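## Task

Move the tray until it rests entirely on the wall-mounted shelf. Neither the tray nor any dish may drop freely by more than a few centimetres. At the end the risers must be in their original spots and every dish must sit where it started on the tray. Finish with all grippers open and the arms moved away, because anything held up only by a robot does not count. Arm bases in metres, with heading in degrees counter-clockwise from +x: arm1 at x=-0.66 y=-1.55 z=+1.01 heading +90; arm2 at x=+0.89 y=-1.37 z=+0.99 heading +179; arm3 at x=-1.67 y=-0.76 z=+0.97 heading -1; arm4 at x=-0.18 y=-0.75 z=+0.97 heading -88.

## Robot and tools

Setup. Four identical i2rt Big YAM arms, named arm1, arm2, arm3 and arm4, are fixed around the work area. Each has six joints, a two-finger gripper and a wrist camera (arm1_cam_wrist, arm2_cam_wrist, arm3_cam_wrist, arm4_cam_wrist). A fixed room camera, cam_high, also watches. With joints 1 and 6 at 0 and the hand level and pointing forward, the wrist camera rides on top of the hand and looks toward the fingertips. The hand can reach roughly 1.0 m out from the joint 1 axis. Objects may occasionally get a brief shove from outside.

Frames. Everything is expressed in one shared scene frame with its origin on the floor and +z up. Base positions and headings are given in the task text (headings in degrees counter-clockwise from +x). The hand point is halfway between the fingertips; the hand z axis runs along the fingers and the fingers open along the hand y axis.

execute_actions. Argument actions is a list holding exactly one action, or an empty list to just read state and images. The action is an object keyed by arm name; under each name sits joints, an object of absolute joint targets by name. All values are destinations, not offsets. Names, units and ranges: joint1_rad -2.879 to 2.879 (rotation of the whole arm about its base, positive counter-clockwise seen from above, 0 = arm extends along the base heading); joint2_rad 0 to 3.141 (shoulder; 0 has the upper arm roughly level pointing back, increasing lifts it up then forward); joint3_rad 0 to 3.019 (elbow; 0 is fully folded, increasing opens it); joint4_rad -1.692 to 1.57 (hand pitch, positive tilts fingers up); joint5_rad -1.57 to 1.57 (hand yaw, positive toward the arm's right); joint6_rad -2.094 to 2.094 (hand roll, positive clockwise as seen from behind the hand); gripper_m 0 to 0.093 metres of fingertip gap. Tolerances counted as reached: ±0.045, ±0.14, ±0.09, ±0.055, ±0.03, ±0.035 rad and ±0.003 m. Example: {"arm1": {"joints": {"gripper_m": 0.05}}, "arm2": {"joints": {"joint1_rad": 0.3}}}. Motions in one action start at once but may finish at different moments; joints move at different speeds, so the hand may sweep a wide path. An action runs at most 15 s. Any unknown key or out-of-range number rejects the whole call and nothing moves. Joints or arms left out may keep pushing toward earlier targets. Optional cameras: a list of camera names, or "all"; omitted or null gives all, [] gives none; the pictures line lists the cameras in image order.

wait: seconds from 0 to 10; nothing new is commanded, the scene keeps running, and it returns state and images like an empty action.

zoom_image: camera (one of the five names) and region [x0, y0, x1, y1] in pixels of that camera's most recent full image, top-left is (0, 0), at most 504 by 504 pixels. Returns a sharper close-up.

finished_scene: scene is the integer of the scene being closed (1 or 2). It is final; its result reports success and gives the following task.

Reading results. joint_positions lists current joint angles. joint_status tells how each commanded motion ended: off_target means it stopped short and may still push; contact_stop or time_out means it now holds where it stopped, though a timed-out joint may keep a target within 0.375, 0.375, 0.113, 0.225, 0.075, 0.3 rad (joints 1-6) of its position and keep pushing, listed under on_its_own. "joint command not followed" (often with a cause line) means a safety check blocked that arm's joints, typically to avoid self or arm-to-arm collision; the gripper part still runs, blocked joints show not_followed and may be retried on later actions until new valid targets are given. on_its_own shows what the arm does without a command; "held at" is the held target, not the actual angle. Joint torques are listed per arm joint (gripper excluded); they include offsets, scaling, friction and noise, so treat them only as rough hints of load. MOTOR HOT appears from 85 °C; at 100 °C an OVER-TEMPERATURE FAULT drops the arm and its grip until it cools, and unreached keys show limit_stop_at_motor_heat (resend them). A call that reports any stop cancels the rest of the execute_actions, wait and finished_scene calls in that reply.

Cautions. Arms do not stop on contact and can push hard; long hard pushing or carrying a load overheats motors, also while thinking, since the robot holds the last command. To relieve a push, command the joint's reported position; tiny target changes may not move a joint. Two arms squeezing each other fails the task and ends the run; heavy hits can too, and the collision check ignores fingers, gripper housings and wrist cameras and can react late. No state line reports arms touching. Do not knock anything off the work area or onto the floor, do not disturb the risers or dishes, avoid drops, slips and slams, and open the grippers and back away once the tray rests on its support.

Each tool is called after "Call:" as name(argument=value, ...), one argument or row to a line, values as JSON.

## Session

I'll start by looking at the current state of the scene.

Call:
execute_actions(
  actions=[],
)

Scene clock: 0.00 s.
Joint torques (N m, as the arm reports them, + toward a larger angle): no reading
Motor temperatures (°C, as the motors report them): arm1=[22 22 21 19 20 19] | arm2=[21 21 20 20 22 22] | arm3=[19 22 20 19 19 22] | arm4=[22 22 20 20 21 22]
arm1.joint_positions: joint1_rad=-1.647 joint2_rad=+0.624 joint3_rad=+1.360 joint4_rad=-1.146 joint5_rad=-0.137 joint6_rad=-0.372 gripper_m=+0.094
arm1.joint_status: not commanded
arm1.hand: x=-0.3955 y=-1.5503 z=+1.5727 quat_wxyz=(-0.545, +0.161, -0.820, +0.066) (m; scene frame)
arm2.joint_positions: joint1_rad=+0.437 joint2_rad=+0.456 joint3_rad=+1.443 joint4_rad=-1.239 joint5_rad=+0.115 joint6_rad=+0.393 gripper_m=+0.094
arm2.joint_status: not commanded
arm2.hand: x=+0.7459 y=-1.4094 z=+1.6069 quat_wxyz=(+0.203, +0.785, -0.027, -0.584) (m; scene frame)
arm3.joint_positions: joint1_rad=-0.335 joint2_rad=+0.427 joint3_rad=+1.360 joint4_rad=-1.282 joint5_rad=+0.015 joint6_rad=-0.219 gripper_m=+0.094
arm3.joint_status: not commanded
arm3.hand: x=-1.5264 y=-0.8104 z=+1.5407 quat_wxyz=(-0.552, -0.059, -0.813, +0.175) (m; scene frame)
arm4.joint_positions: joint1_rad=-0.212 joint2_rad=+0.638 joint3_rad=+1.447 joint4_rad=-1.477 joint5_rad=-0.010 joint6_rad=-0.104 gripper_m=+0.095
arm4.joint_status: not commanded
arm4.hand: x=-0.2126 y=-0.9531 z=+1.5052 quat_wxyz=(-0.268, -0.654, -0.614, +0.351) (m; scene frame)
pictures: arm1_cam_wrist, arm2_cam_wrist, arm3_cam_wrist, arm4_cam_wrist, cam_high
Images, in order (width x height): arm1_cam_wrist 504x504, arm2_cam_wrist 504x504, arm3_cam_wrist 504x504, arm4_cam_wrist 504x504, cam_high 504x504.

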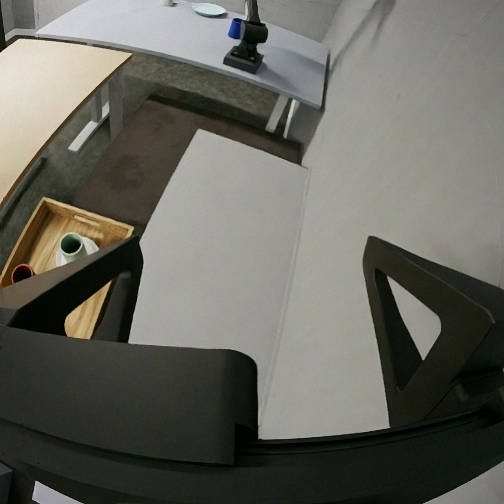

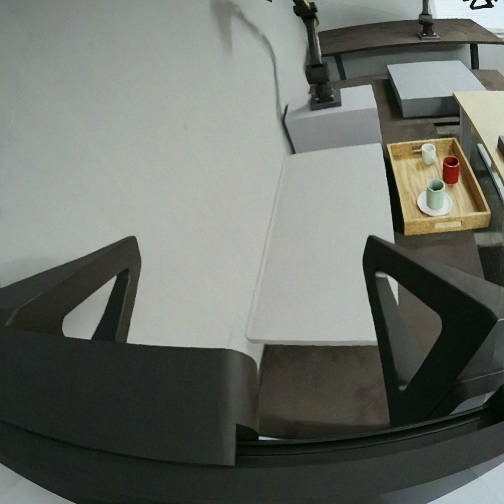

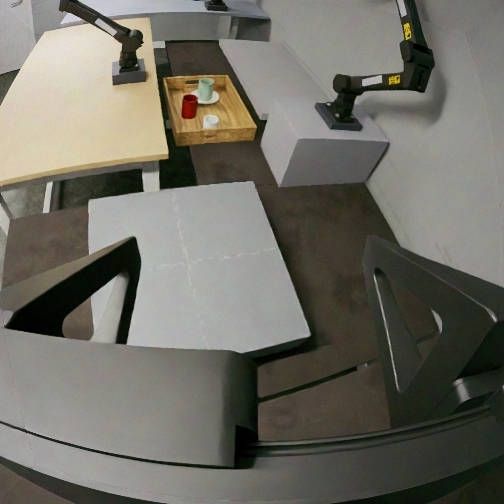

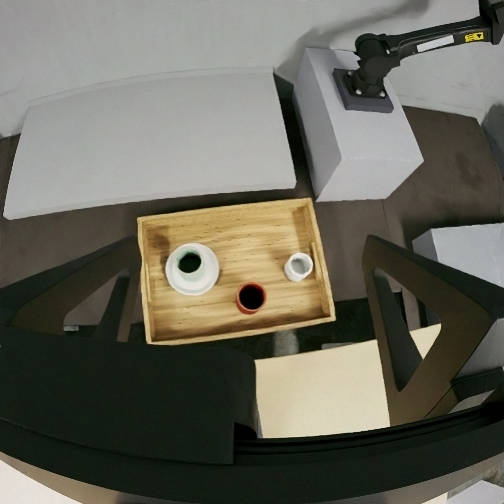

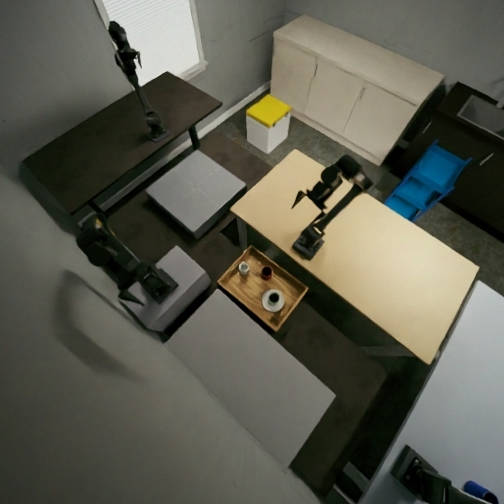

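Call:
zoom_image(
  camera="cam_high",
  region=[100, 180, 400, 480],
)

Call:
zoom_image(
  camera="arm4_cam_wrist",
  region=[100, 160, 400, 380],
)

Call:
zoom_image(
  camera="arm2_cam_wrist",
  region=[264, 40, 504, 280],
)

Call:
zoom_image(
  camera="arm3_cam_wrist",
  region=[100, 20, 400, 220],
)

Region (100, 180, 400, 480) of cam_high's 504x504 image, scaled by 1.680, with more detail than that image has.

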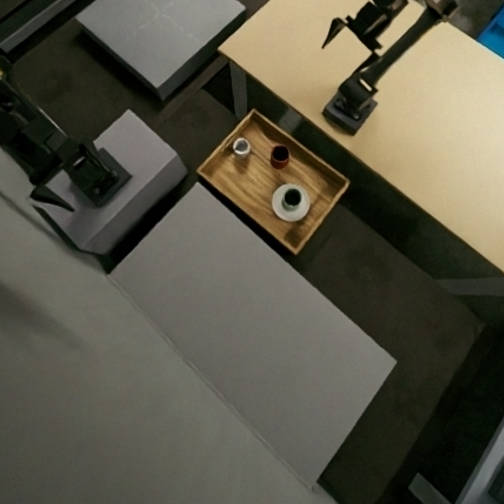

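Region (100, 160, 400, 380) of arm4_cam_wrist's 504x504 image, scaled by 1.680, with more detail than that image has; it fills the top 370 rows of this view, and the rest is white.

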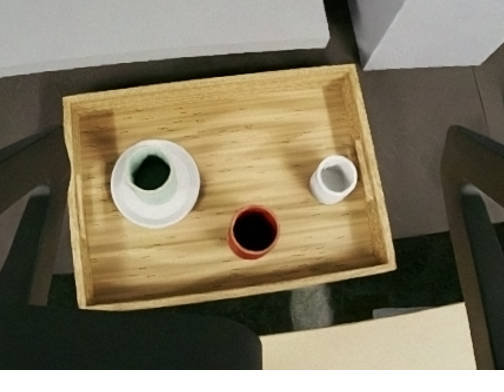

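Region (264, 40, 504, 280) of arm2_cam_wrist's 504x504 image, scaled by 2.100, with more detail than that image has.

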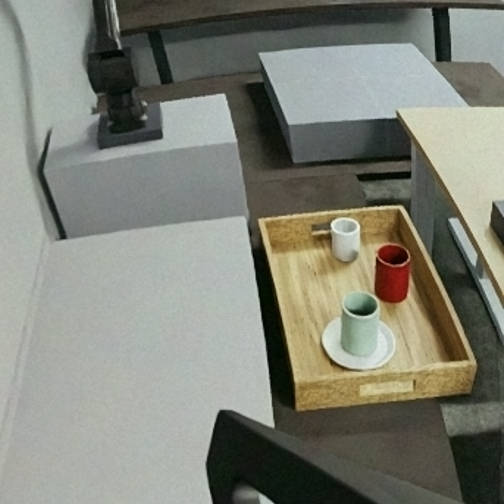

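Region (100, 20, 400, 220) of arm3_cam_wrist's 504x504 image, scaled by 1.680, with more detail than that image has.

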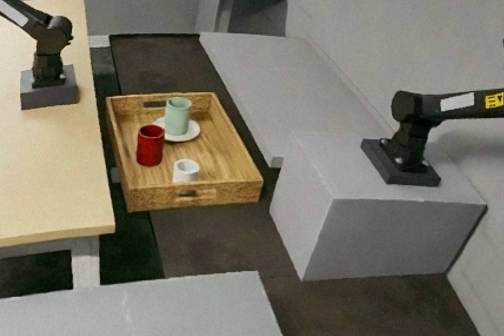

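Call:
execute_actions(
  actions=[
    {"arm1": {"joints": {"joint1_rad": -0.45, "joint5_rad": 0.0, "joint6_rad": 0.0}}, "arm2": {"joints": {"joint3_rad": 2.3}}, "arm3": {"joints": {"joint4_rad": 0.0}}, "arm4": {"joints": {"joint2_rad": 1.4}}},
  ],
  cameras=["arm1_cam_wrist", "arm4_cam_wrist", "cam_high"],
)

Scene clock: 10.93 s.
Joint torques (N m, as the arm reports them, + toward a larger angle): arm1=[22.55  0.85  8.84  1.91  0.11  0.13] | arm2=[-0.1  21.07 -1.82  1.45 -0.08  0.  ] | arm3=[0.59 5.31 6.91 2.04 0.09 0.01] | arm4=[ -0.02 -11.     9.31   0.55  -0.04  -0.03]
Motor temperatures (°C, as the motors report them): arm1=[22 22 24 19 20 19] | arm2=[21 22 21 20 22 22] | arm3=[19 22 22 20 19 22] | arm4=[22 22 22 20 21 22]
arm1.joint_positions: joint1_rad=-0.812 joint2_rad=+0.629 joint3_rad=+1.360 joint4_rad=-1.146 joint5_rad=-0.003 joint6_rad=-0.010 gripper_m=+0.094
arm1.joint_status: joint1_rad time_out (moved +0.835 of +1.197); the others done
arm1.on_its_own: joint1_rad reads -0.812 and still pushes toward -0.548 since a time_out (your -0.450 is given up)
arm1.hand: x=-0.4658 y=-1.3710 z=+1.5708 quat_wxyz=(-0.506, +0.315, -0.777, -0.201) (m; scene frame)
arm2.joint_positions: joint1_rad=+0.437 joint2_rad=+0.445 joint3_rad=+2.309 joint4_rad=-1.239 joint5_rad=+0.115 joint6_rad=+0.393 gripper_m=+0.094
arm2.joint_status: all done
arm2.hand: x=+1.0787 y=-1.2602 z=+1.8497 quat_wxyz=(+0.329, +0.449, -0.048, -0.829) (m; scene frame)
arm3.joint_positions: joint1_rad=-0.335 joint2_rad=+0.427 joint3_rad=+1.360 joint4_rad=-0.021 joint5_rad=+0.015 joint6_rad=-0.219 gripper_m=+0.094
arm3.joint_status: all done
arm3.hand: x=-1.6044 y=-0.7786 z=+1.8181 quat_wxyz=(-0.908, -0.026, -0.316, +0.275) (m; scene frame)
arm4.joint_positions: joint1_rad=-0.212 joint2_rad=+1.414 joint3_rad=+1.447 joint4_rad=-1.477 joint5_rad=-0.010 joint6_rad=-0.104 gripper_m=+0.095
arm4.joint_status: all done
arm4.hand: x=-0.2536 y=-1.1803 z=+1.2570 quat_wxyz=(-0.044, -0.730, -0.680, +0.053) (m; scene frame)
pictures: arm1_cam_wrist, arm4_cam_wrist, cam_high
Images, in order (width x height): arm1_cam_wrist 504x504, arm4_cam_wrist 504x504, cam_high 504x504.

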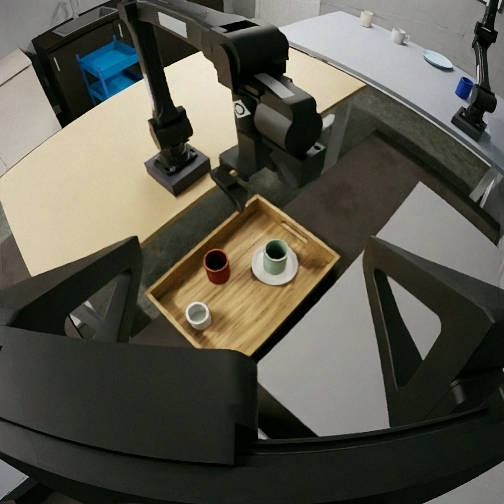

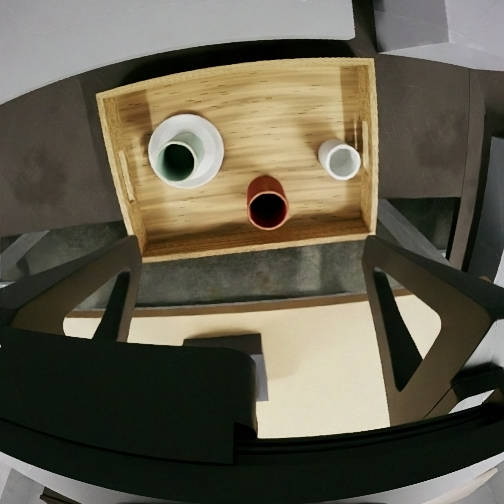

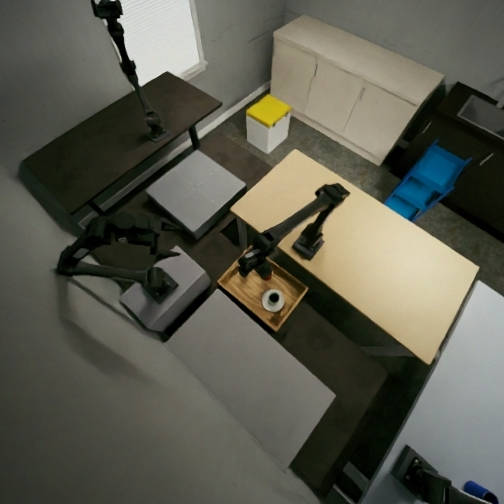

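Call:
execute_actions(
  actions=[
    {"arm1": {"joints": {"joint1_rad": -1.0, "joint2_rad": 1.2}}, "arm4": {"joints": {"joint1_rad": 0.45}}, "arm3": {"joints": {"joint5_rad": 0.9}}, "arm2": {"joints": {"joint3_rad": 1.443}}},
  ],
  cameras=["arm1_cam_wrist", "arm4_cam_wrist", "cam_high"],
)

Scene clock: 14.43 s.
Joint torques (N m, as the arm reports them, + toward a larger angle): arm1=[ 1.1  -8.06 10.07  1.41  0.    0.13] | arm2=[-0.65  7.18  6.81  2.19  0.06  0.02] | arm3=[ 0.46  4.85  6.75  1.87 -0.17 -0.04] | arm4=[ -0.47 -10.96   9.3    0.54  -0.04  -0.03]
Motor temperatures (°C, as the motors report them): arm1=[23 22 25 19 20 19] | arm2=[21 22 21 20 22 22] | arm3=[19 22 22 20 19 22] | arm4=[22 22 23 20 21 22]
arm1.joint_positions: joint1_rad=-1.000 joint2_rad=+1.195 joint3_rad=+1.362 joint4_rad=-1.146 joint5_rad=-0.001 joint6_rad=-0.008 gripper_m=+0.094
arm1.joint_status: all done
arm1.hand: x=-0.2717 y=-1.3051 z=+1.3729 quat_wxyz=(-0.278, +0.274, -0.917, -0.081) (m; scene frame)
arm2.joint_positions: joint1_rad=+0.437 joint2_rad=+0.468 joint3_rad=+1.439 joint4_rad=-1.239 joint5_rad=+0.115 joint6_rad=+0.393 gripper_m=+0.094
arm2.joint_status: all done
arm2.hand: x=+0.7393 y=-1.4123 z=+1.6033 quat_wxyz=(+0.201, +0.790, -0.027, -0.578) (m; scene frame)
arm3.joint_positions: joint1_rad=-0.335 joint2_rad=+0.427 joint3_rad=+1.360 joint4_rad=-0.021 joint5_rad=+0.897 joint6_rad=-0.219 gripper_m=+0.094
arm3.joint_status: all done
arm3.hand: x=-1.6873 y=-0.8885 z=+1.7676 quat_wxyz=(-0.781, -0.427, -0.256, +0.377) (m; scene frame)
arm4.joint_positions: joint1_rad=+0.455 joint2_rad=+1.414 joint3_rad=+1.447 joint4_rad=-1.477 joint5_rad=-0.010 joint6_rad=-0.104 gripper_m=+0.095
arm4.joint_status: all done
arm4.hand: x=+0.0325 y=-1.1335 z=+1.2548 quat_wxyz=(-0.055, -0.466, -0.882, +0.037) (m; scene frame)
pictures: arm1_cam_wrist, arm4_cam_wrist, cam_high
Images, in order (width x height): arm1_cam_wrist 504x504, arm4_cam_wrist 504x504, cam_high 504x504.

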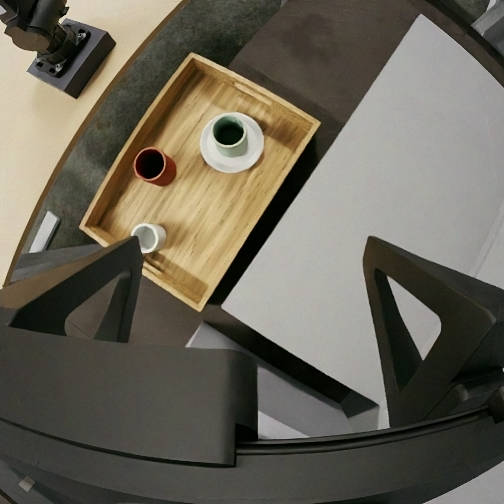

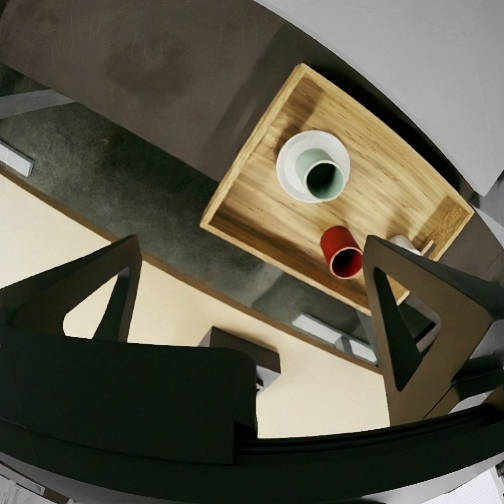

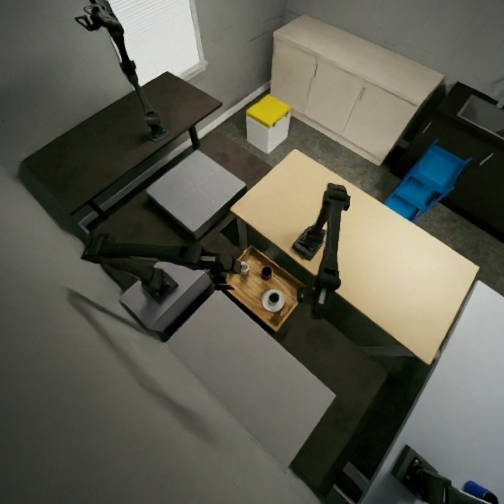

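Call:
zoom_image(
  camera="arm1_cam_wrist",
  region=[60, 40, 340, 320],
)

Call:
zoom_image(
  camera="arm4_cam_wrist",
  region=[190, 50, 490, 350],
)

Region (60, 40, 340, 320) of arm1_cam_wrist's 504x504 image, scaled by 1.800, with more detail than that image has.

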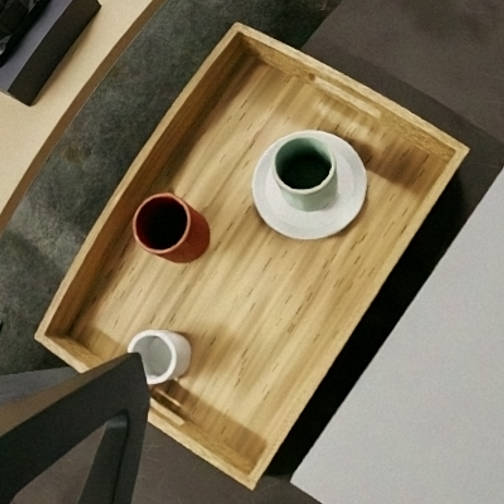

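Region (190, 50, 490, 350) of arm4_cam_wrist's 504x504 image, scaled by 1.680, with more detail than that image has.

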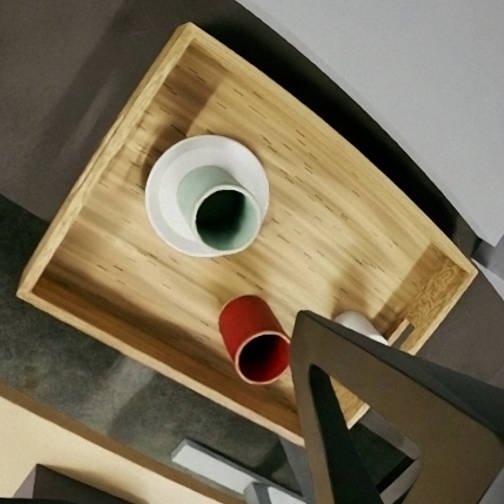

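Call:
execute_actions(
  actions=[
    {"arm1": {"joints": {"joint1_rad": -0.542, "joint2_rad": 1.446, "joint3_rad": 0.906, "joint4_rad": -1.027, "joint5_rad": 0.0, "joint6_rad": -0.538}}, "arm4": {"joints": {"joint1_rad": 0.63, "joint2_rad": 1.43, "joint3_rad": 0.745, "joint4_rad": -0.896, "joint5_rad": 0.0, "joint6_rad": 0.67}}},
  ],
  cameras=["arm1_cam_wrist", "arm4_cam_wrist", "cam_high", "arm2_cam_wrist"],
)

Scene clock: 58.47 s.
Joint torques (N m, as the arm reports them, + toward a larger angle): arm1=[ 0.68 -8.92  7.58  0.29 -0.05 -0.08] | arm2=[-0.85  6.88  6.89  2.12  0.05 -0.01] | arm3=[ 0.53  5.07  6.7   1.86 -0.2  -0.05] | arm4=[-0.42 -7.86  6.1   0.51  0.11  0.08]
Motor temperatures (°C, as the motors report them): arm1=[22 23 29 19 20 19] | arm2=[21 21 22 20 22 22] | arm3=[19 22 24 20 19 22] | arm4=[22 23 26 20 21 22]
arm1.joint_positions: joint1_rad=-0.537 joint2_rad=+1.441 joint3_rad=+0.896 joint4_rad=-1.029 joint5_rad=+0.000 joint6_rad=-0.529 gripper_m=+0.094
arm1.joint_status: all done
arm1.hand: x=-0.4726 y=-1.2399 z=+1.0772 quat_wxyz=(+0.003, +0.705, -0.710, +0.000) (m; scene frame)
arm2.joint_positions: joint1_rad=+0.437 joint2_rad=+0.468 joint3_rad=+1.439 joint4_rad=-1.239 joint5_rad=+0.115 joint6_rad=+0.393 gripper_m=+0.094
arm2.joint_status: not commanded
arm2.hand: x=+0.7393 y=-1.4123 z=+1.6033 quat_wxyz=(+0.201, +0.790, -0.027, -0.578) (m; scene frame)
arm3.joint_positions: joint1_rad=-0.335 joint2_rad=+0.427 joint3_rad=+1.360 joint4_rad=-0.021 joint5_rad=+0.897 joint6_rad=-0.219 gripper_m=+0.094
arm3.joint_status: not commanded
arm3.hand: x=-1.6873 y=-0.8885 z=+1.7676 quat_wxyz=(-0.781, -0.427, -0.256, +0.377) (m; scene frame)
arm4.joint_positions: joint1_rad=+0.634 joint2_rad=+1.431 joint3_rad=+0.739 joint4_rad=-0.907 joint5_rad=-0.002 joint6_rad=+0.661 gripper_m=+0.095
arm4.joint_status: all done
arm4.hand: x=+0.0217 y=-1.0005 z=+0.9954 quat_wxyz=(+0.012, -0.703, -0.711, +0.004) (m; scene frame)
pictures: arm1_cam_wrist, arm2_cam_wrist, arm4_cam_wrist, cam_high
Images, in order (width x height): arm1_cam_wrist 504x504, arm2_cam_wrist 504x504, arm4_cam_wrist 504x504, cam_high 504x504.

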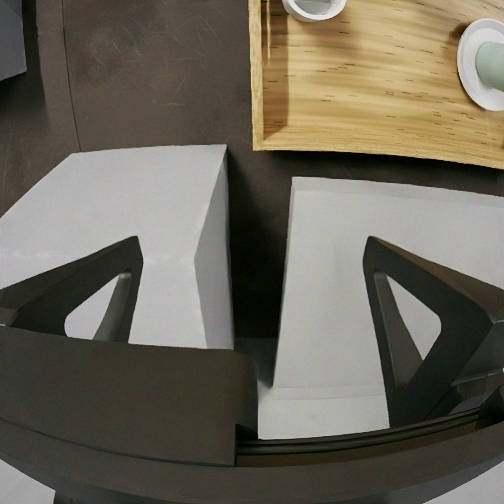

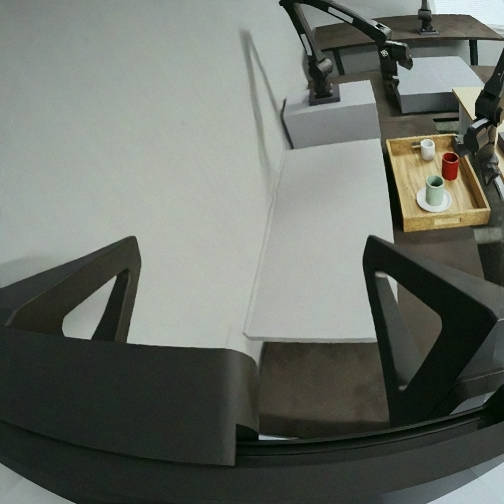

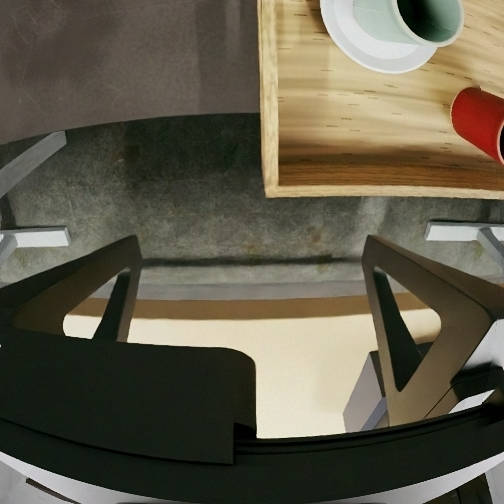

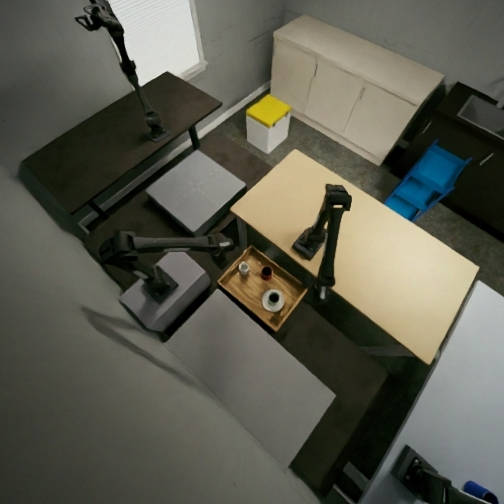

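Call:
execute_actions(
  actions=[
    {"arm1": {"joints": {"joint1_rad": -0.558, "joint2_rad": 1.664, "joint3_rad": 0.784, "joint4_rad": -0.686, "joint5_rad": 0.0, "joint6_rad": -0.5545}}, "arm4": {"joints": {"joint1_rad": 0.585, "joint2_rad": 1.609, "joint3_rad": 0.64, "joint4_rad": -0.613, "joint5_rad": 0.0, "joint6_rad": 0.626}}},
  ],
  cameras=["arm1_cam_wrist", "arm4_cam_wrist", "cam_high", "arm2_cam_wrist"],
)

Scene clock: 66.30 s.
Joint torques (N m, as the arm reports them, + toward a larger angle): arm1=[  0.04 -10.77   5.61   0.73  -0.07  -0.09] | arm2=[-0.3   6.54  6.85  2.19  0.02 -0.01] | arm3=[ 0.4   4.85  6.61  1.9  -0.17 -0.04] | arm4=[-0.16 -9.17  4.72  0.47  0.11 -0.14]
Motor temperatures (°C, as the motors report them): arm1=[22 23 28 19 20 19] | arm2=[21 21 22 20 22 22] | arm3=[19 22 24 20 19 22] | arm4=[22 23 25 20 21 22]
arm1.joint_positions: joint1_rad=-0.545 joint2_rad=+1.667 joint3_rad=+0.776 joint4_rad=-0.699 joint5_rad=+0.000 joint6_rad=-0.545 gripper_m=+0.094
arm1.joint_status: all done
arm1.hand: x=-0.4731 y=-1.2455 z=+0.9644 quat_wxyz=(+0.011, +0.708, -0.706, +0.001) (m; scene frame)
arm2.joint_positions: joint1_rad=+0.437 joint2_rad=+0.468 joint3_rad=+1.439 joint4_rad=-1.239 joint5_rad=+0.115 joint6_rad=+0.393 gripper_m=+0.094
arm2.joint_status: not commanded
arm2.hand: x=+0.7393 y=-1.4123 z=+1.6033 quat_wxyz=(+0.201, +0.790, -0.027, -0.578) (m; scene frame)
arm3.joint_positions: joint1_rad=-0.335 joint2_rad=+0.427 joint3_rad=+1.360 joint4_rad=-0.021 joint5_rad=+0.897 joint6_rad=-0.219 gripper_m=+0.094
arm3.joint_status: not commanded
arm3.hand: x=-1.6873 y=-0.8885 z=+1.7676 quat_wxyz=(-0.781, -0.427, -0.256, +0.377) (m; scene frame)
arm4.joint_positions: joint1_rad=+0.586 joint2_rad=+1.621 joint3_rad=+0.630 joint4_rad=-0.624 joint5_rad=-0.002 joint6_rad=+0.635 gripper_m=+0.095
arm4.joint_status: all done
arm4.hand: x=-0.0011 y=-0.9975 z=+0.9099 quat_wxyz=(+0.020, -0.711, -0.703, +0.002) (m; scene frame)
pictures: arm1_cam_wrist, arm2_cam_wrist, arm4_cam_wrist, cam_high
Images, in order (width x height): arm1_cam_wrist 504x504, arm2_cam_wrist 504x504, arm4_cam_wrist 504x504, cam_high 504x504.

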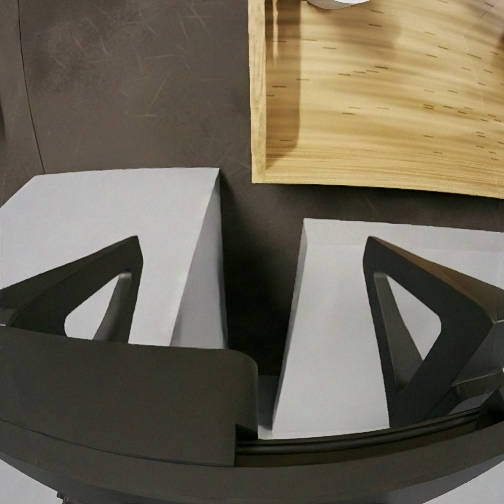

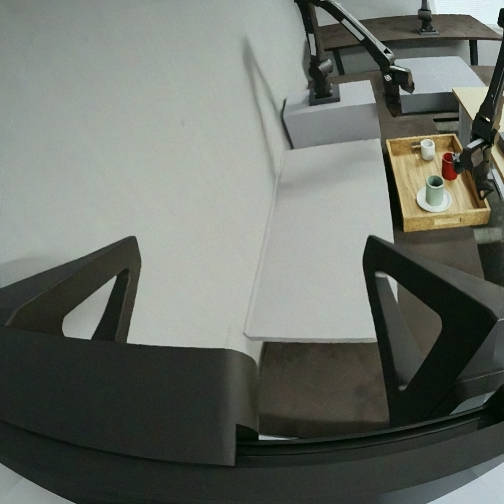

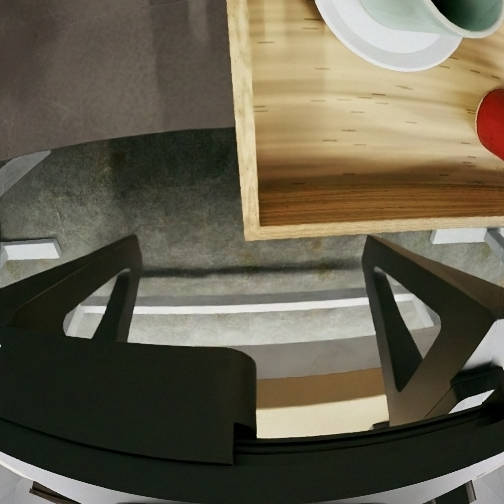

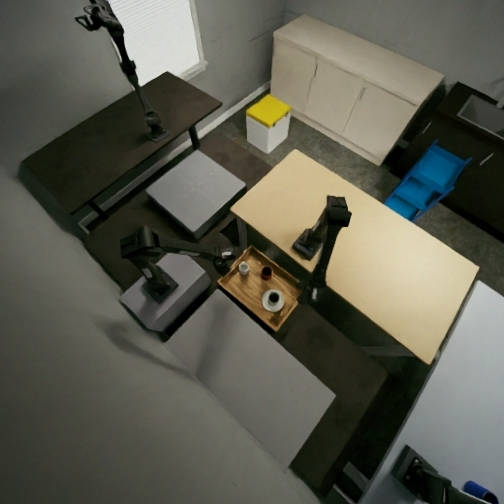

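Call:
zoom_image(
  camera="arm1_cam_wrist",
  region=[180, 100, 400, 320],
)

Call:
zoom_image(
  camera="arm2_cam_wrist",
  region=[340, 60, 504, 260],
)

Call:
zoom_image(
  camera="arm4_cam_wrist",
  region=[150, 60, 400, 310],
)

Region (180, 100, 400, 320) of arm1_cam_wrist's 504x504 image, scaled by 2.291, with more detail than that image has.

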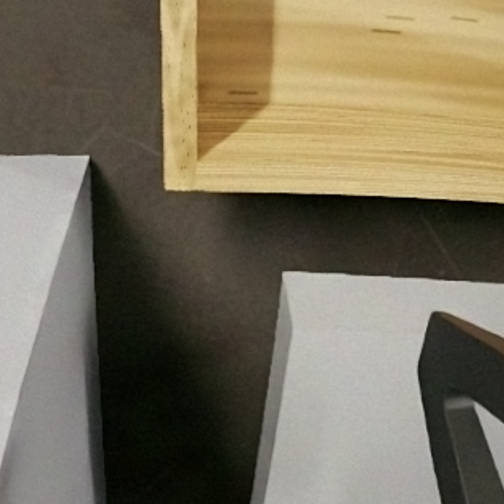

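Region (340, 60, 504, 260) of arm2_cam_wrist's 504x504 image, scaled by 2.520, with more detail than that image has; it fills the left 413 columns of this view, and the rest is white.

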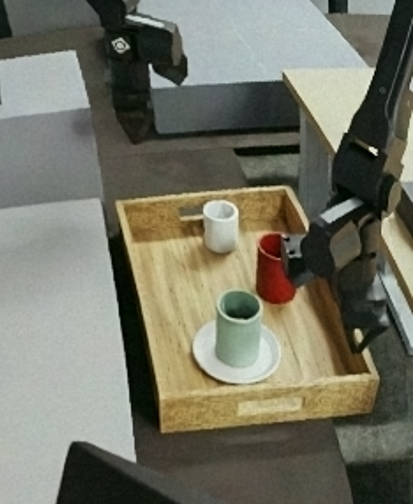

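Region (150, 60, 400, 310) of arm4_cam_wrist's 504x504 image, scaled by 2.016, with more detail than that image has.

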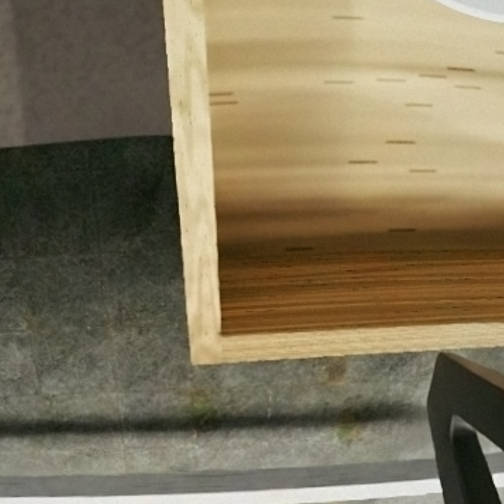

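Call:
execute_actions(
  actions=[
    {"arm1": {"joints": {"joint1_rad": -0.565, "joint2_rad": 1.938, "joint3_rad": 0.766, "joint4_rad": -0.3705, "joint5_rad": 0.0, "joint6_rad": -0.555}}, "arm4": {"joints": {"joint1_rad": 0.575, "joint2_rad": 1.822, "joint3_rad": 0.621, "joint4_rad": -0.351, "joint5_rad": 0.0, "joint6_rad": 0.61}}},
  ],
  cameras=["arm1_cam_wrist", "arm4_cam_wrist", "cam_high", "arm2_cam_wrist"],
)

Scene clock: 74.87 s.
Joint torques (N m, as the arm reports them, + toward a larger angle): arm1=[  0.15 -12.4    3.24   0.81  -0.07  -0.09] | arm2=[-0.68  6.73  6.77  2.04  0.    0.  ] | arm3=[ 0.95  5.18  6.71  1.8  -0.18 -0.04] | arm4=[-0.64 -9.86  2.71  0.57  0.11 -0.14]
Motor temperatures (°C, as the motors report them): arm1=[22 24 26 19 20 19] | arm2=[21 21 22 20 22 22] | arm3=[19 22 24 20 19 22] | arm4=[22 23 24 20 21 22]
arm1.joint_positions: joint1_rad=-0.551 joint2_rad=+1.943 joint3_rad=+0.763 joint4_rad=-0.383 joint5_rad=+0.000 joint6_rad=-0.546 gripper_m=+0.094
arm1.joint_status: all done
arm1.hand: x=-0.4665 y=-1.2391 z=+0.8660 quat_wxyz=(-0.002, +0.706, -0.709, -0.002) (m; scene frame)
arm2.joint_positions: joint1_rad=+0.437 joint2_rad=+0.468 joint3_rad=+1.439 joint4_rad=-1.239 joint5_rad=+0.115 joint6_rad=+0.393 gripper_m=+0.094
arm2.joint_status: not commanded
arm2.hand: x=+0.7393 y=-1.4123 z=+1.6033 quat_wxyz=(+0.201, +0.790, -0.027, -0.578) (m; scene frame)
arm3.joint_positions: joint1_rad=-0.335 joint2_rad=+0.427 joint3_rad=+1.360 joint4_rad=-0.021 joint5_rad=+0.897 joint6_rad=-0.219 gripper_m=+0.094
arm3.joint_status: not commanded
arm3.hand: x=-1.6873 y=-0.8885 z=+1.7676 quat_wxyz=(-0.781, -0.427, -0.256, +0.377) (m; scene frame)
arm4.joint_positions: joint1_rad=+0.581 joint2_rad=+1.828 joint3_rad=+0.619 joint4_rad=-0.362 joint5_rad=-0.002 joint6_rad=+0.619 gripper_m=+0.095
arm4.joint_status: all done
arm4.hand: x=+0.0043 y=-1.0085 z=+0.8462 quat_wxyz=(-0.002, -0.707, -0.707, +0.005) (m; scene frame)
pictures: arm1_cam_wrist, arm2_cam_wrist, arm4_cam_wrist, cam_high
Images, in order (width x height): arm1_cam_wrist 504x504, arm2_cam_wrist 504x504, arm4_cam_wrist 504x504, cam_high 504x504.

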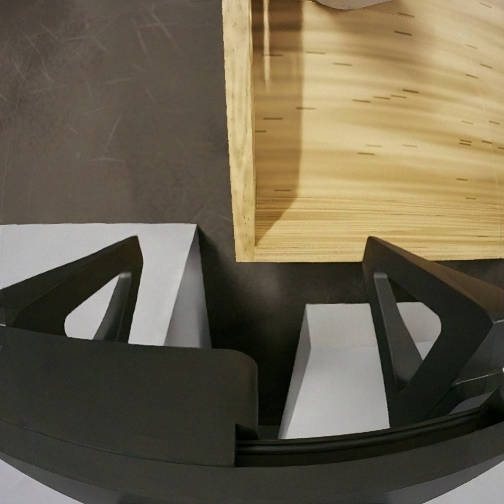

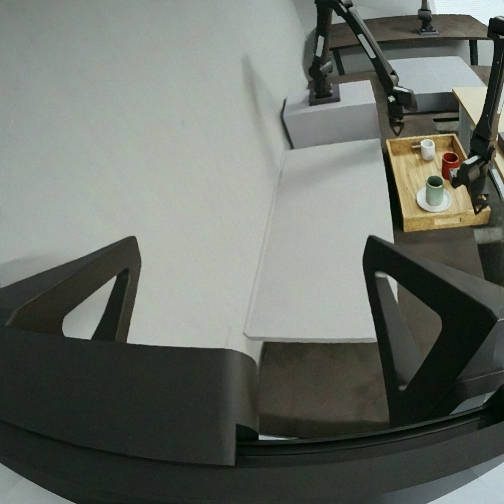

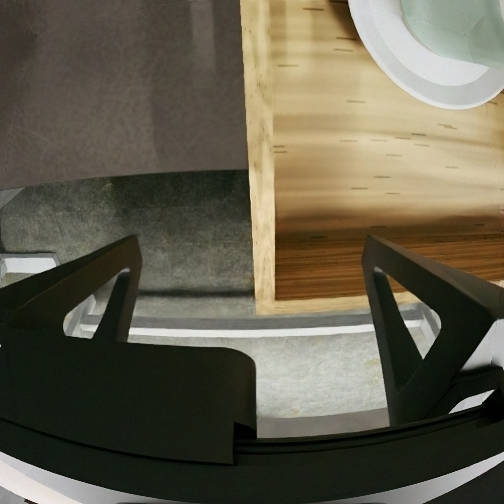

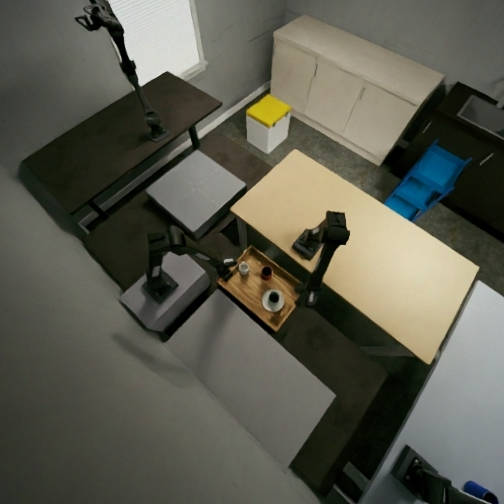

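Call:
execute_actions(
  actions=[
    {"arm1": {"joints": {"joint1_rad": -0.532, "joint2_rad": 2.104, "joint3_rad": 0.772, "joint4_rad": -0.2115, "joint5_rad": 0.0, "gripper_m": 0.05}}, "arm4": {"joints": {"joint2_rad": 1.941, "joint3_rad": 0.606, "joint4_rad": -0.228, "joint5_rad": 0.0, "joint6_rad": 0.56, "gripper_m": 0.05}}},
  ],
  cameras=["arm1_cam_wrist", "arm4_cam_wrist", "arm2_cam_wrist"],
)

Scene clock: 85.00 s.
Joint torques (N m, as the arm reports them, + toward a larger angle): arm1=[  2.48 -12.84   2.29   0.77  -0.07  -0.08] | arm2=[-0.31  7.2   7.    2.05  0.04 -0.02] | arm3=[ 0.75  4.61  6.68  1.86 -0.2  -0.05] | arm4=[-0.59 -9.84  1.64  0.57  0.11 -0.15]
Motor temperatures (°C, as the motors report them): arm1=[22 24 25 19 20 19] | arm2=[21 21 23 20 22 22] | arm3=[19 22 25 20 19 22] | arm4=[22 23 23 20 21 22]
arm1.joint_positions: joint1_rad=-0.546 joint2_rad=+2.106 joint3_rad=+0.765 joint4_rad=-0.224 joint5_rad=+0.000 joint6_rad=-0.546 gripper_m=+0.050
arm1.joint_status: all done
arm1.hand: x=-0.4731 y=-1.2456 z=+0.8102 quat_wxyz=(-0.001, +0.708, -0.706, -0.002) (m; scene frame)
arm2.joint_positions: joint1_rad=+0.437 joint2_rad=+0.468 joint3_rad=+1.439 joint4_rad=-1.239 joint5_rad=+0.115 joint6_rad=+0.393 gripper_m=+0.094
arm2.joint_status: not commanded
arm2.hand: x=+0.7393 y=-1.4123 z=+1.6033 quat_wxyz=(+0.201, +0.790, -0.027, -0.578) (m; scene frame)
arm3.joint_positions: joint1_rad=-0.335 joint2_rad=+0.427 joint3_rad=+1.360 joint4_rad=-0.021 joint5_rad=+0.897 joint6_rad=-0.219 gripper_m=+0.094
arm3.joint_status: not commanded
arm3.hand: x=-1.6873 y=-0.8885 z=+1.7676 quat_wxyz=(-0.781, -0.427, -0.256, +0.377) (m; scene frame)
arm4.joint_positions: joint1_rad=+0.581 joint2_rad=+1.943 joint3_rad=+0.606 joint4_rad=-0.239 joint5_rad=-0.002 joint6_rad=+0.569 gripper_m=+0.050
arm4.joint_status: all done
arm4.hand: x=-0.0010 y=-1.0017 z=+0.8110 quat_wxyz=(+0.001, -0.689, -0.725, +0.005) (m; scene frame)
pictures: arm1_cam_wrist, arm2_cam_wrist, arm4_cam_wrist
Images, in order (width x height): arm1_cam_wrist 504x504, arm2_cam_wrist 504x504, arm4_cam_wrist 504x504.

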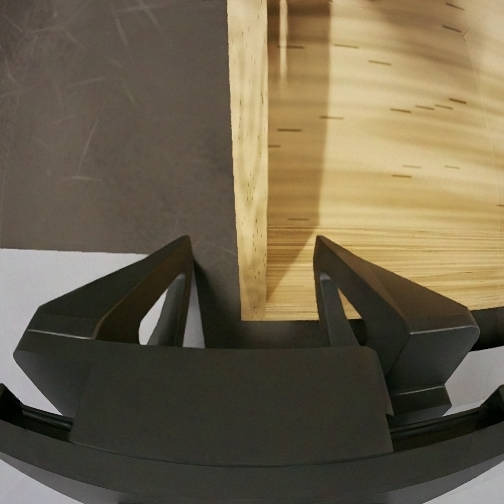

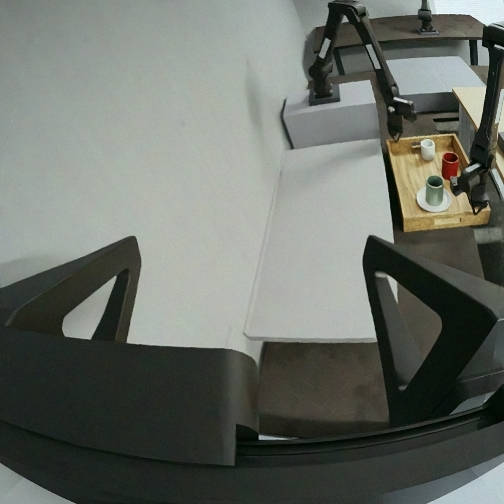

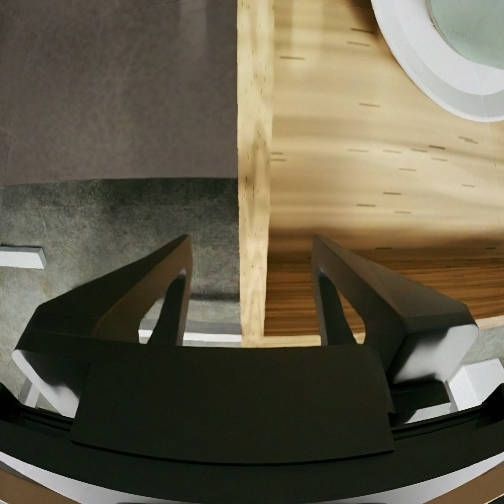

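Call:
zoom_image(
  camera="arm2_cam_wrist",
  region=[380, 90, 504, 250],
)

Call:
zoom_image(
  camera="arm1_cam_wrist",
  region=[150, 180, 350, 360],
)

Region (380, 90, 504, 250) of arm2_cam_wrist's 504x504 image, scaled by 3.150, with more detail than that image has; it fills the left 391 columns of this view, and the rest is white.

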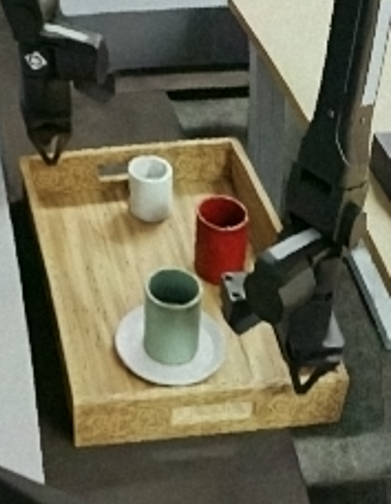

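Region (150, 180, 350, 360) of arm1_cam_wrist's 504x504 image, scaled by 2.520, with more detail than that image has; it fills the top 454 rows of this view, and the rest is white.

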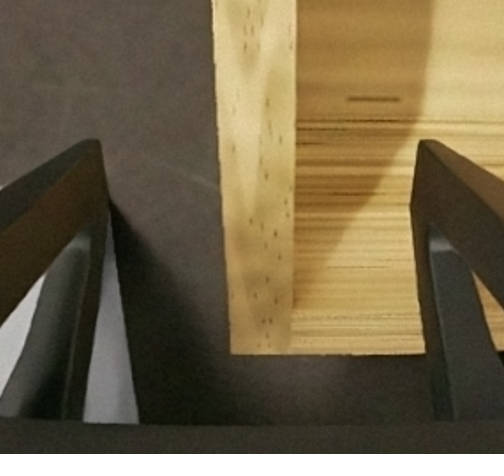

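Call:
execute_actions(
  actions=[
    {"arm1": {"joints": {"joint2_rad": 2.216, "joint3_rad": 0.802, "joint4_rad": -0.13}}, "arm4": {"joints": {"joint2_rad": 2.071, "joint3_rad": 0.63, "joint4_rad": -0.12}}},
  ],
  cameras=["arm1_cam_wrist", "arm4_cam_wrist", "arm2_cam_wrist"],
)

Scene clock: 89.53 s.
Joint torques (N m, as the arm reports them, + toward a larger angle): arm1=[  2.4  -12.66   1.42   0.78  -0.08  -0.07] | arm2=[-0.39  6.54  6.79  2.05  0.03  0.01] | arm3=[ 0.72  5.25  6.73  1.87 -0.2  -0.04] | arm4=[ -0.65 -10.48   1.2    0.63   0.1   -0.14]
Motor temperatures (°C, as the motors report them): arm1=[22 24 24 19 20 19] | arm2=[21 21 23 20 22 22] | arm3=[19 22 25 20 19 22] | arm4=[22 23 22 20 21 22]
arm1.joint_positions: joint1_rad=-0.546 joint2_rad=+2.208 joint3_rad=+0.801 joint4_rad=-0.141 joint5_rad=+0.000 joint6_rad=-0.546 gripper_m=+0.050
arm1.joint_status: all done
arm1.hand: x=-0.4691 y=-1.2389 z=+0.7781 quat_wxyz=(-0.009, +0.708, -0.706, -0.004) (m; scene frame)
arm2.joint_positions: joint1_rad=+0.437 joint2_rad=+0.468 joint3_rad=+1.439 joint4_rad=-1.239 joint5_rad=+0.115 joint6_rad=+0.393 gripper_m=+0.094
arm2.joint_status: not commanded
arm2.hand: x=+0.7393 y=-1.4123 z=+1.6033 quat_wxyz=(+0.201, +0.790, -0.027, -0.578) (m; scene frame)
arm3.joint_positions: joint1_rad=-0.335 joint2_rad=+0.427 joint3_rad=+1.360 joint4_rad=-0.021 joint5_rad=+0.897 joint6_rad=-0.219 gripper_m=+0.094
arm3.joint_status: not commanded
arm3.hand: x=-1.6873 y=-0.8885 z=+1.7676 quat_wxyz=(-0.781, -0.427, -0.256, +0.377) (m; scene frame)
arm4.joint_positions: joint1_rad=+0.581 joint2_rad=+2.073 joint3_rad=+0.625 joint4_rad=-0.132 joint5_rad=-0.002 joint6_rad=+0.569 gripper_m=+0.050
arm4.joint_status: all done
arm4.hand: x=-0.0024 y=-1.0006 z=+0.7747 quat_wxyz=(+0.003, -0.689, -0.725, +0.004) (m; scene frame)
pictures: arm1_cam_wrist, arm2_cam_wrist, arm4_cam_wrist
Images, in order (width x height): arm1_cam_wrist 504x504, arm2_cam_wrist 504x504, arm4_cam_wrist 504x504.

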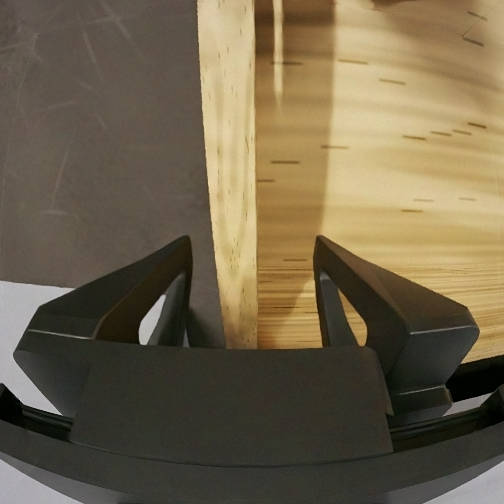

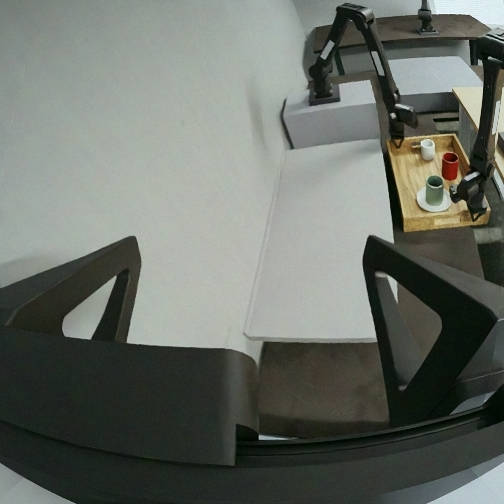

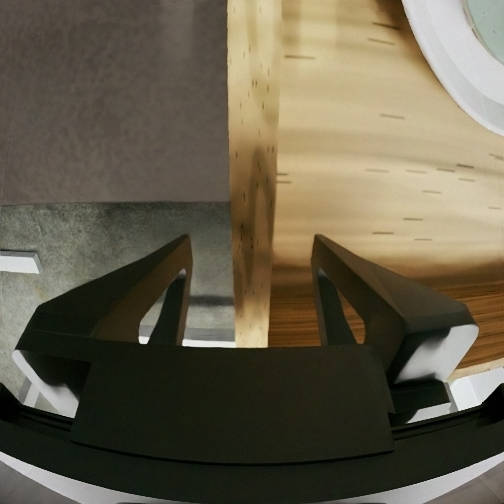

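Call:
zoom_image(
  camera="arm2_cam_wrist",
  region=[380, 100, 504, 240],
)

Region (380, 100, 504, 240) of arm2_cam_wrist's 504x504 image, scaled by 3.600, with more detail than that image has; it fills the left 446 columns of this view, and the rest is white.

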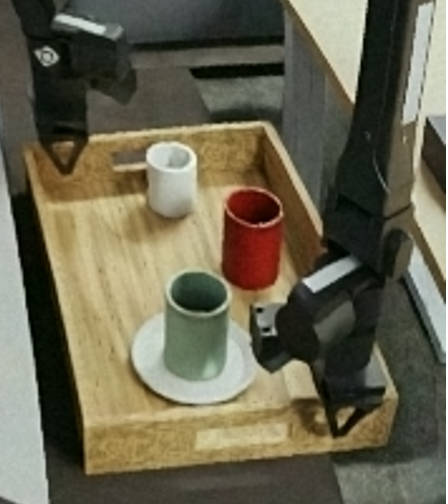

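Call:
execute_actions(
  actions=[
    {"arm1": {"joints": {"joint2_rad": 2.27, "joint3_rad": 0.812, "joint4_rad": -0.099}}, "arm4": {"joints": {"joint2_rad": 2.126, "joint3_rad": 0.641, "joint4_rad": -0.077}}},
  ],
  cameras=["arm1_cam_wrist", "arm4_cam_wrist", "arm2_cam_wrist"],
)

Scene clock: 95.37 s.
Joint torques (N m, as the arm reports them, + toward a larger angle): arm1=[  2.32 -12.21   1.4    0.75  -0.05  -0.1 ] | arm2=[-0.82  6.64  6.82  2.11  0.04 -0.02] | arm3=[ 0.63  5.08  6.77  1.92 -0.19 -0.03] | arm4=[ -0.63 -10.03   1.07   0.57   0.1   -0.14]
Motor temperatures (°C, as the motors report them): arm1=[22 24 24 19 20 19] | arm2=[21 21 23 20 22 22] | arm3=[19 22 25 20 19 22] | arm4=[22 23 22 20 21 22]
arm1.joint_positions: joint1_rad=-0.546 joint2_rad=+2.255 joint3_rad=+0.807 joint4_rad=-0.111 joint5_rad=+0.000 joint6_rad=-0.546 gripper_m=+0.050
arm1.joint_status: all done
arm1.hand: x=-0.4725 y=-1.2444 z=+0.7623 quat_wxyz=(-0.004, +0.708, -0.706, -0.002) (m; scene frame)
arm2.joint_positions: joint1_rad=+0.437 joint2_rad=+0.468 joint3_rad=+1.439 joint4_rad=-1.239 joint5_rad=+0.115 joint6_rad=+0.393 gripper_m=+0.094
arm2.joint_status: not commanded
arm2.hand: x=+0.7393 y=-1.4123 z=+1.6033 quat_wxyz=(+0.201, +0.790, -0.027, -0.578) (m; scene frame)
arm3.joint_positions: joint1_rad=-0.335 joint2_rad=+0.427 joint3_rad=+1.360 joint4_rad=-0.021 joint5_rad=+0.897 joint6_rad=-0.219 gripper_m=+0.094
arm3.joint_status: not commanded
arm3.hand: x=-1.6873 y=-0.8885 z=+1.7676 quat_wxyz=(-0.781, -0.427, -0.256, +0.377) (m; scene frame)
arm4.joint_positions: joint1_rad=+0.581 joint2_rad=+2.119 joint3_rad=+0.635 joint4_rad=-0.088 joint5_rad=-0.002 joint6_rad=+0.569 gripper_m=+0.050
arm4.joint_status: all done
arm4.hand: x=-0.0016 y=-1.0020 z=+0.7617 quat_wxyz=(-0.001, -0.689, -0.725, +0.005) (m; scene frame)
pictures: arm1_cam_wrist, arm2_cam_wrist, arm4_cam_wrist
Images, in order (width x height): arm1_cam_wrist 504x504, arm2_cam_wrist 504x504, arm4_cam_wrist 504x504.

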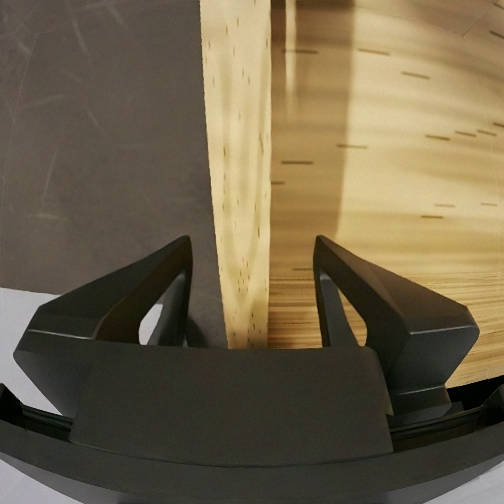

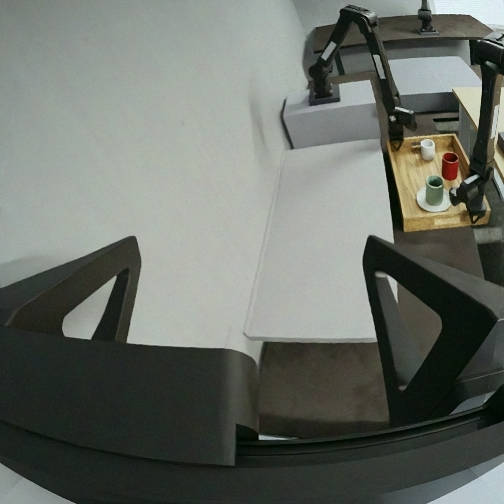

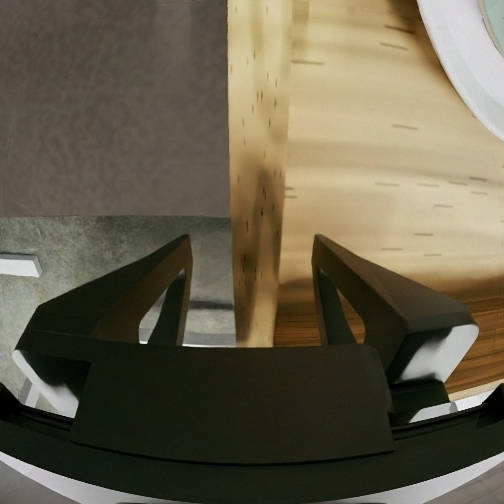

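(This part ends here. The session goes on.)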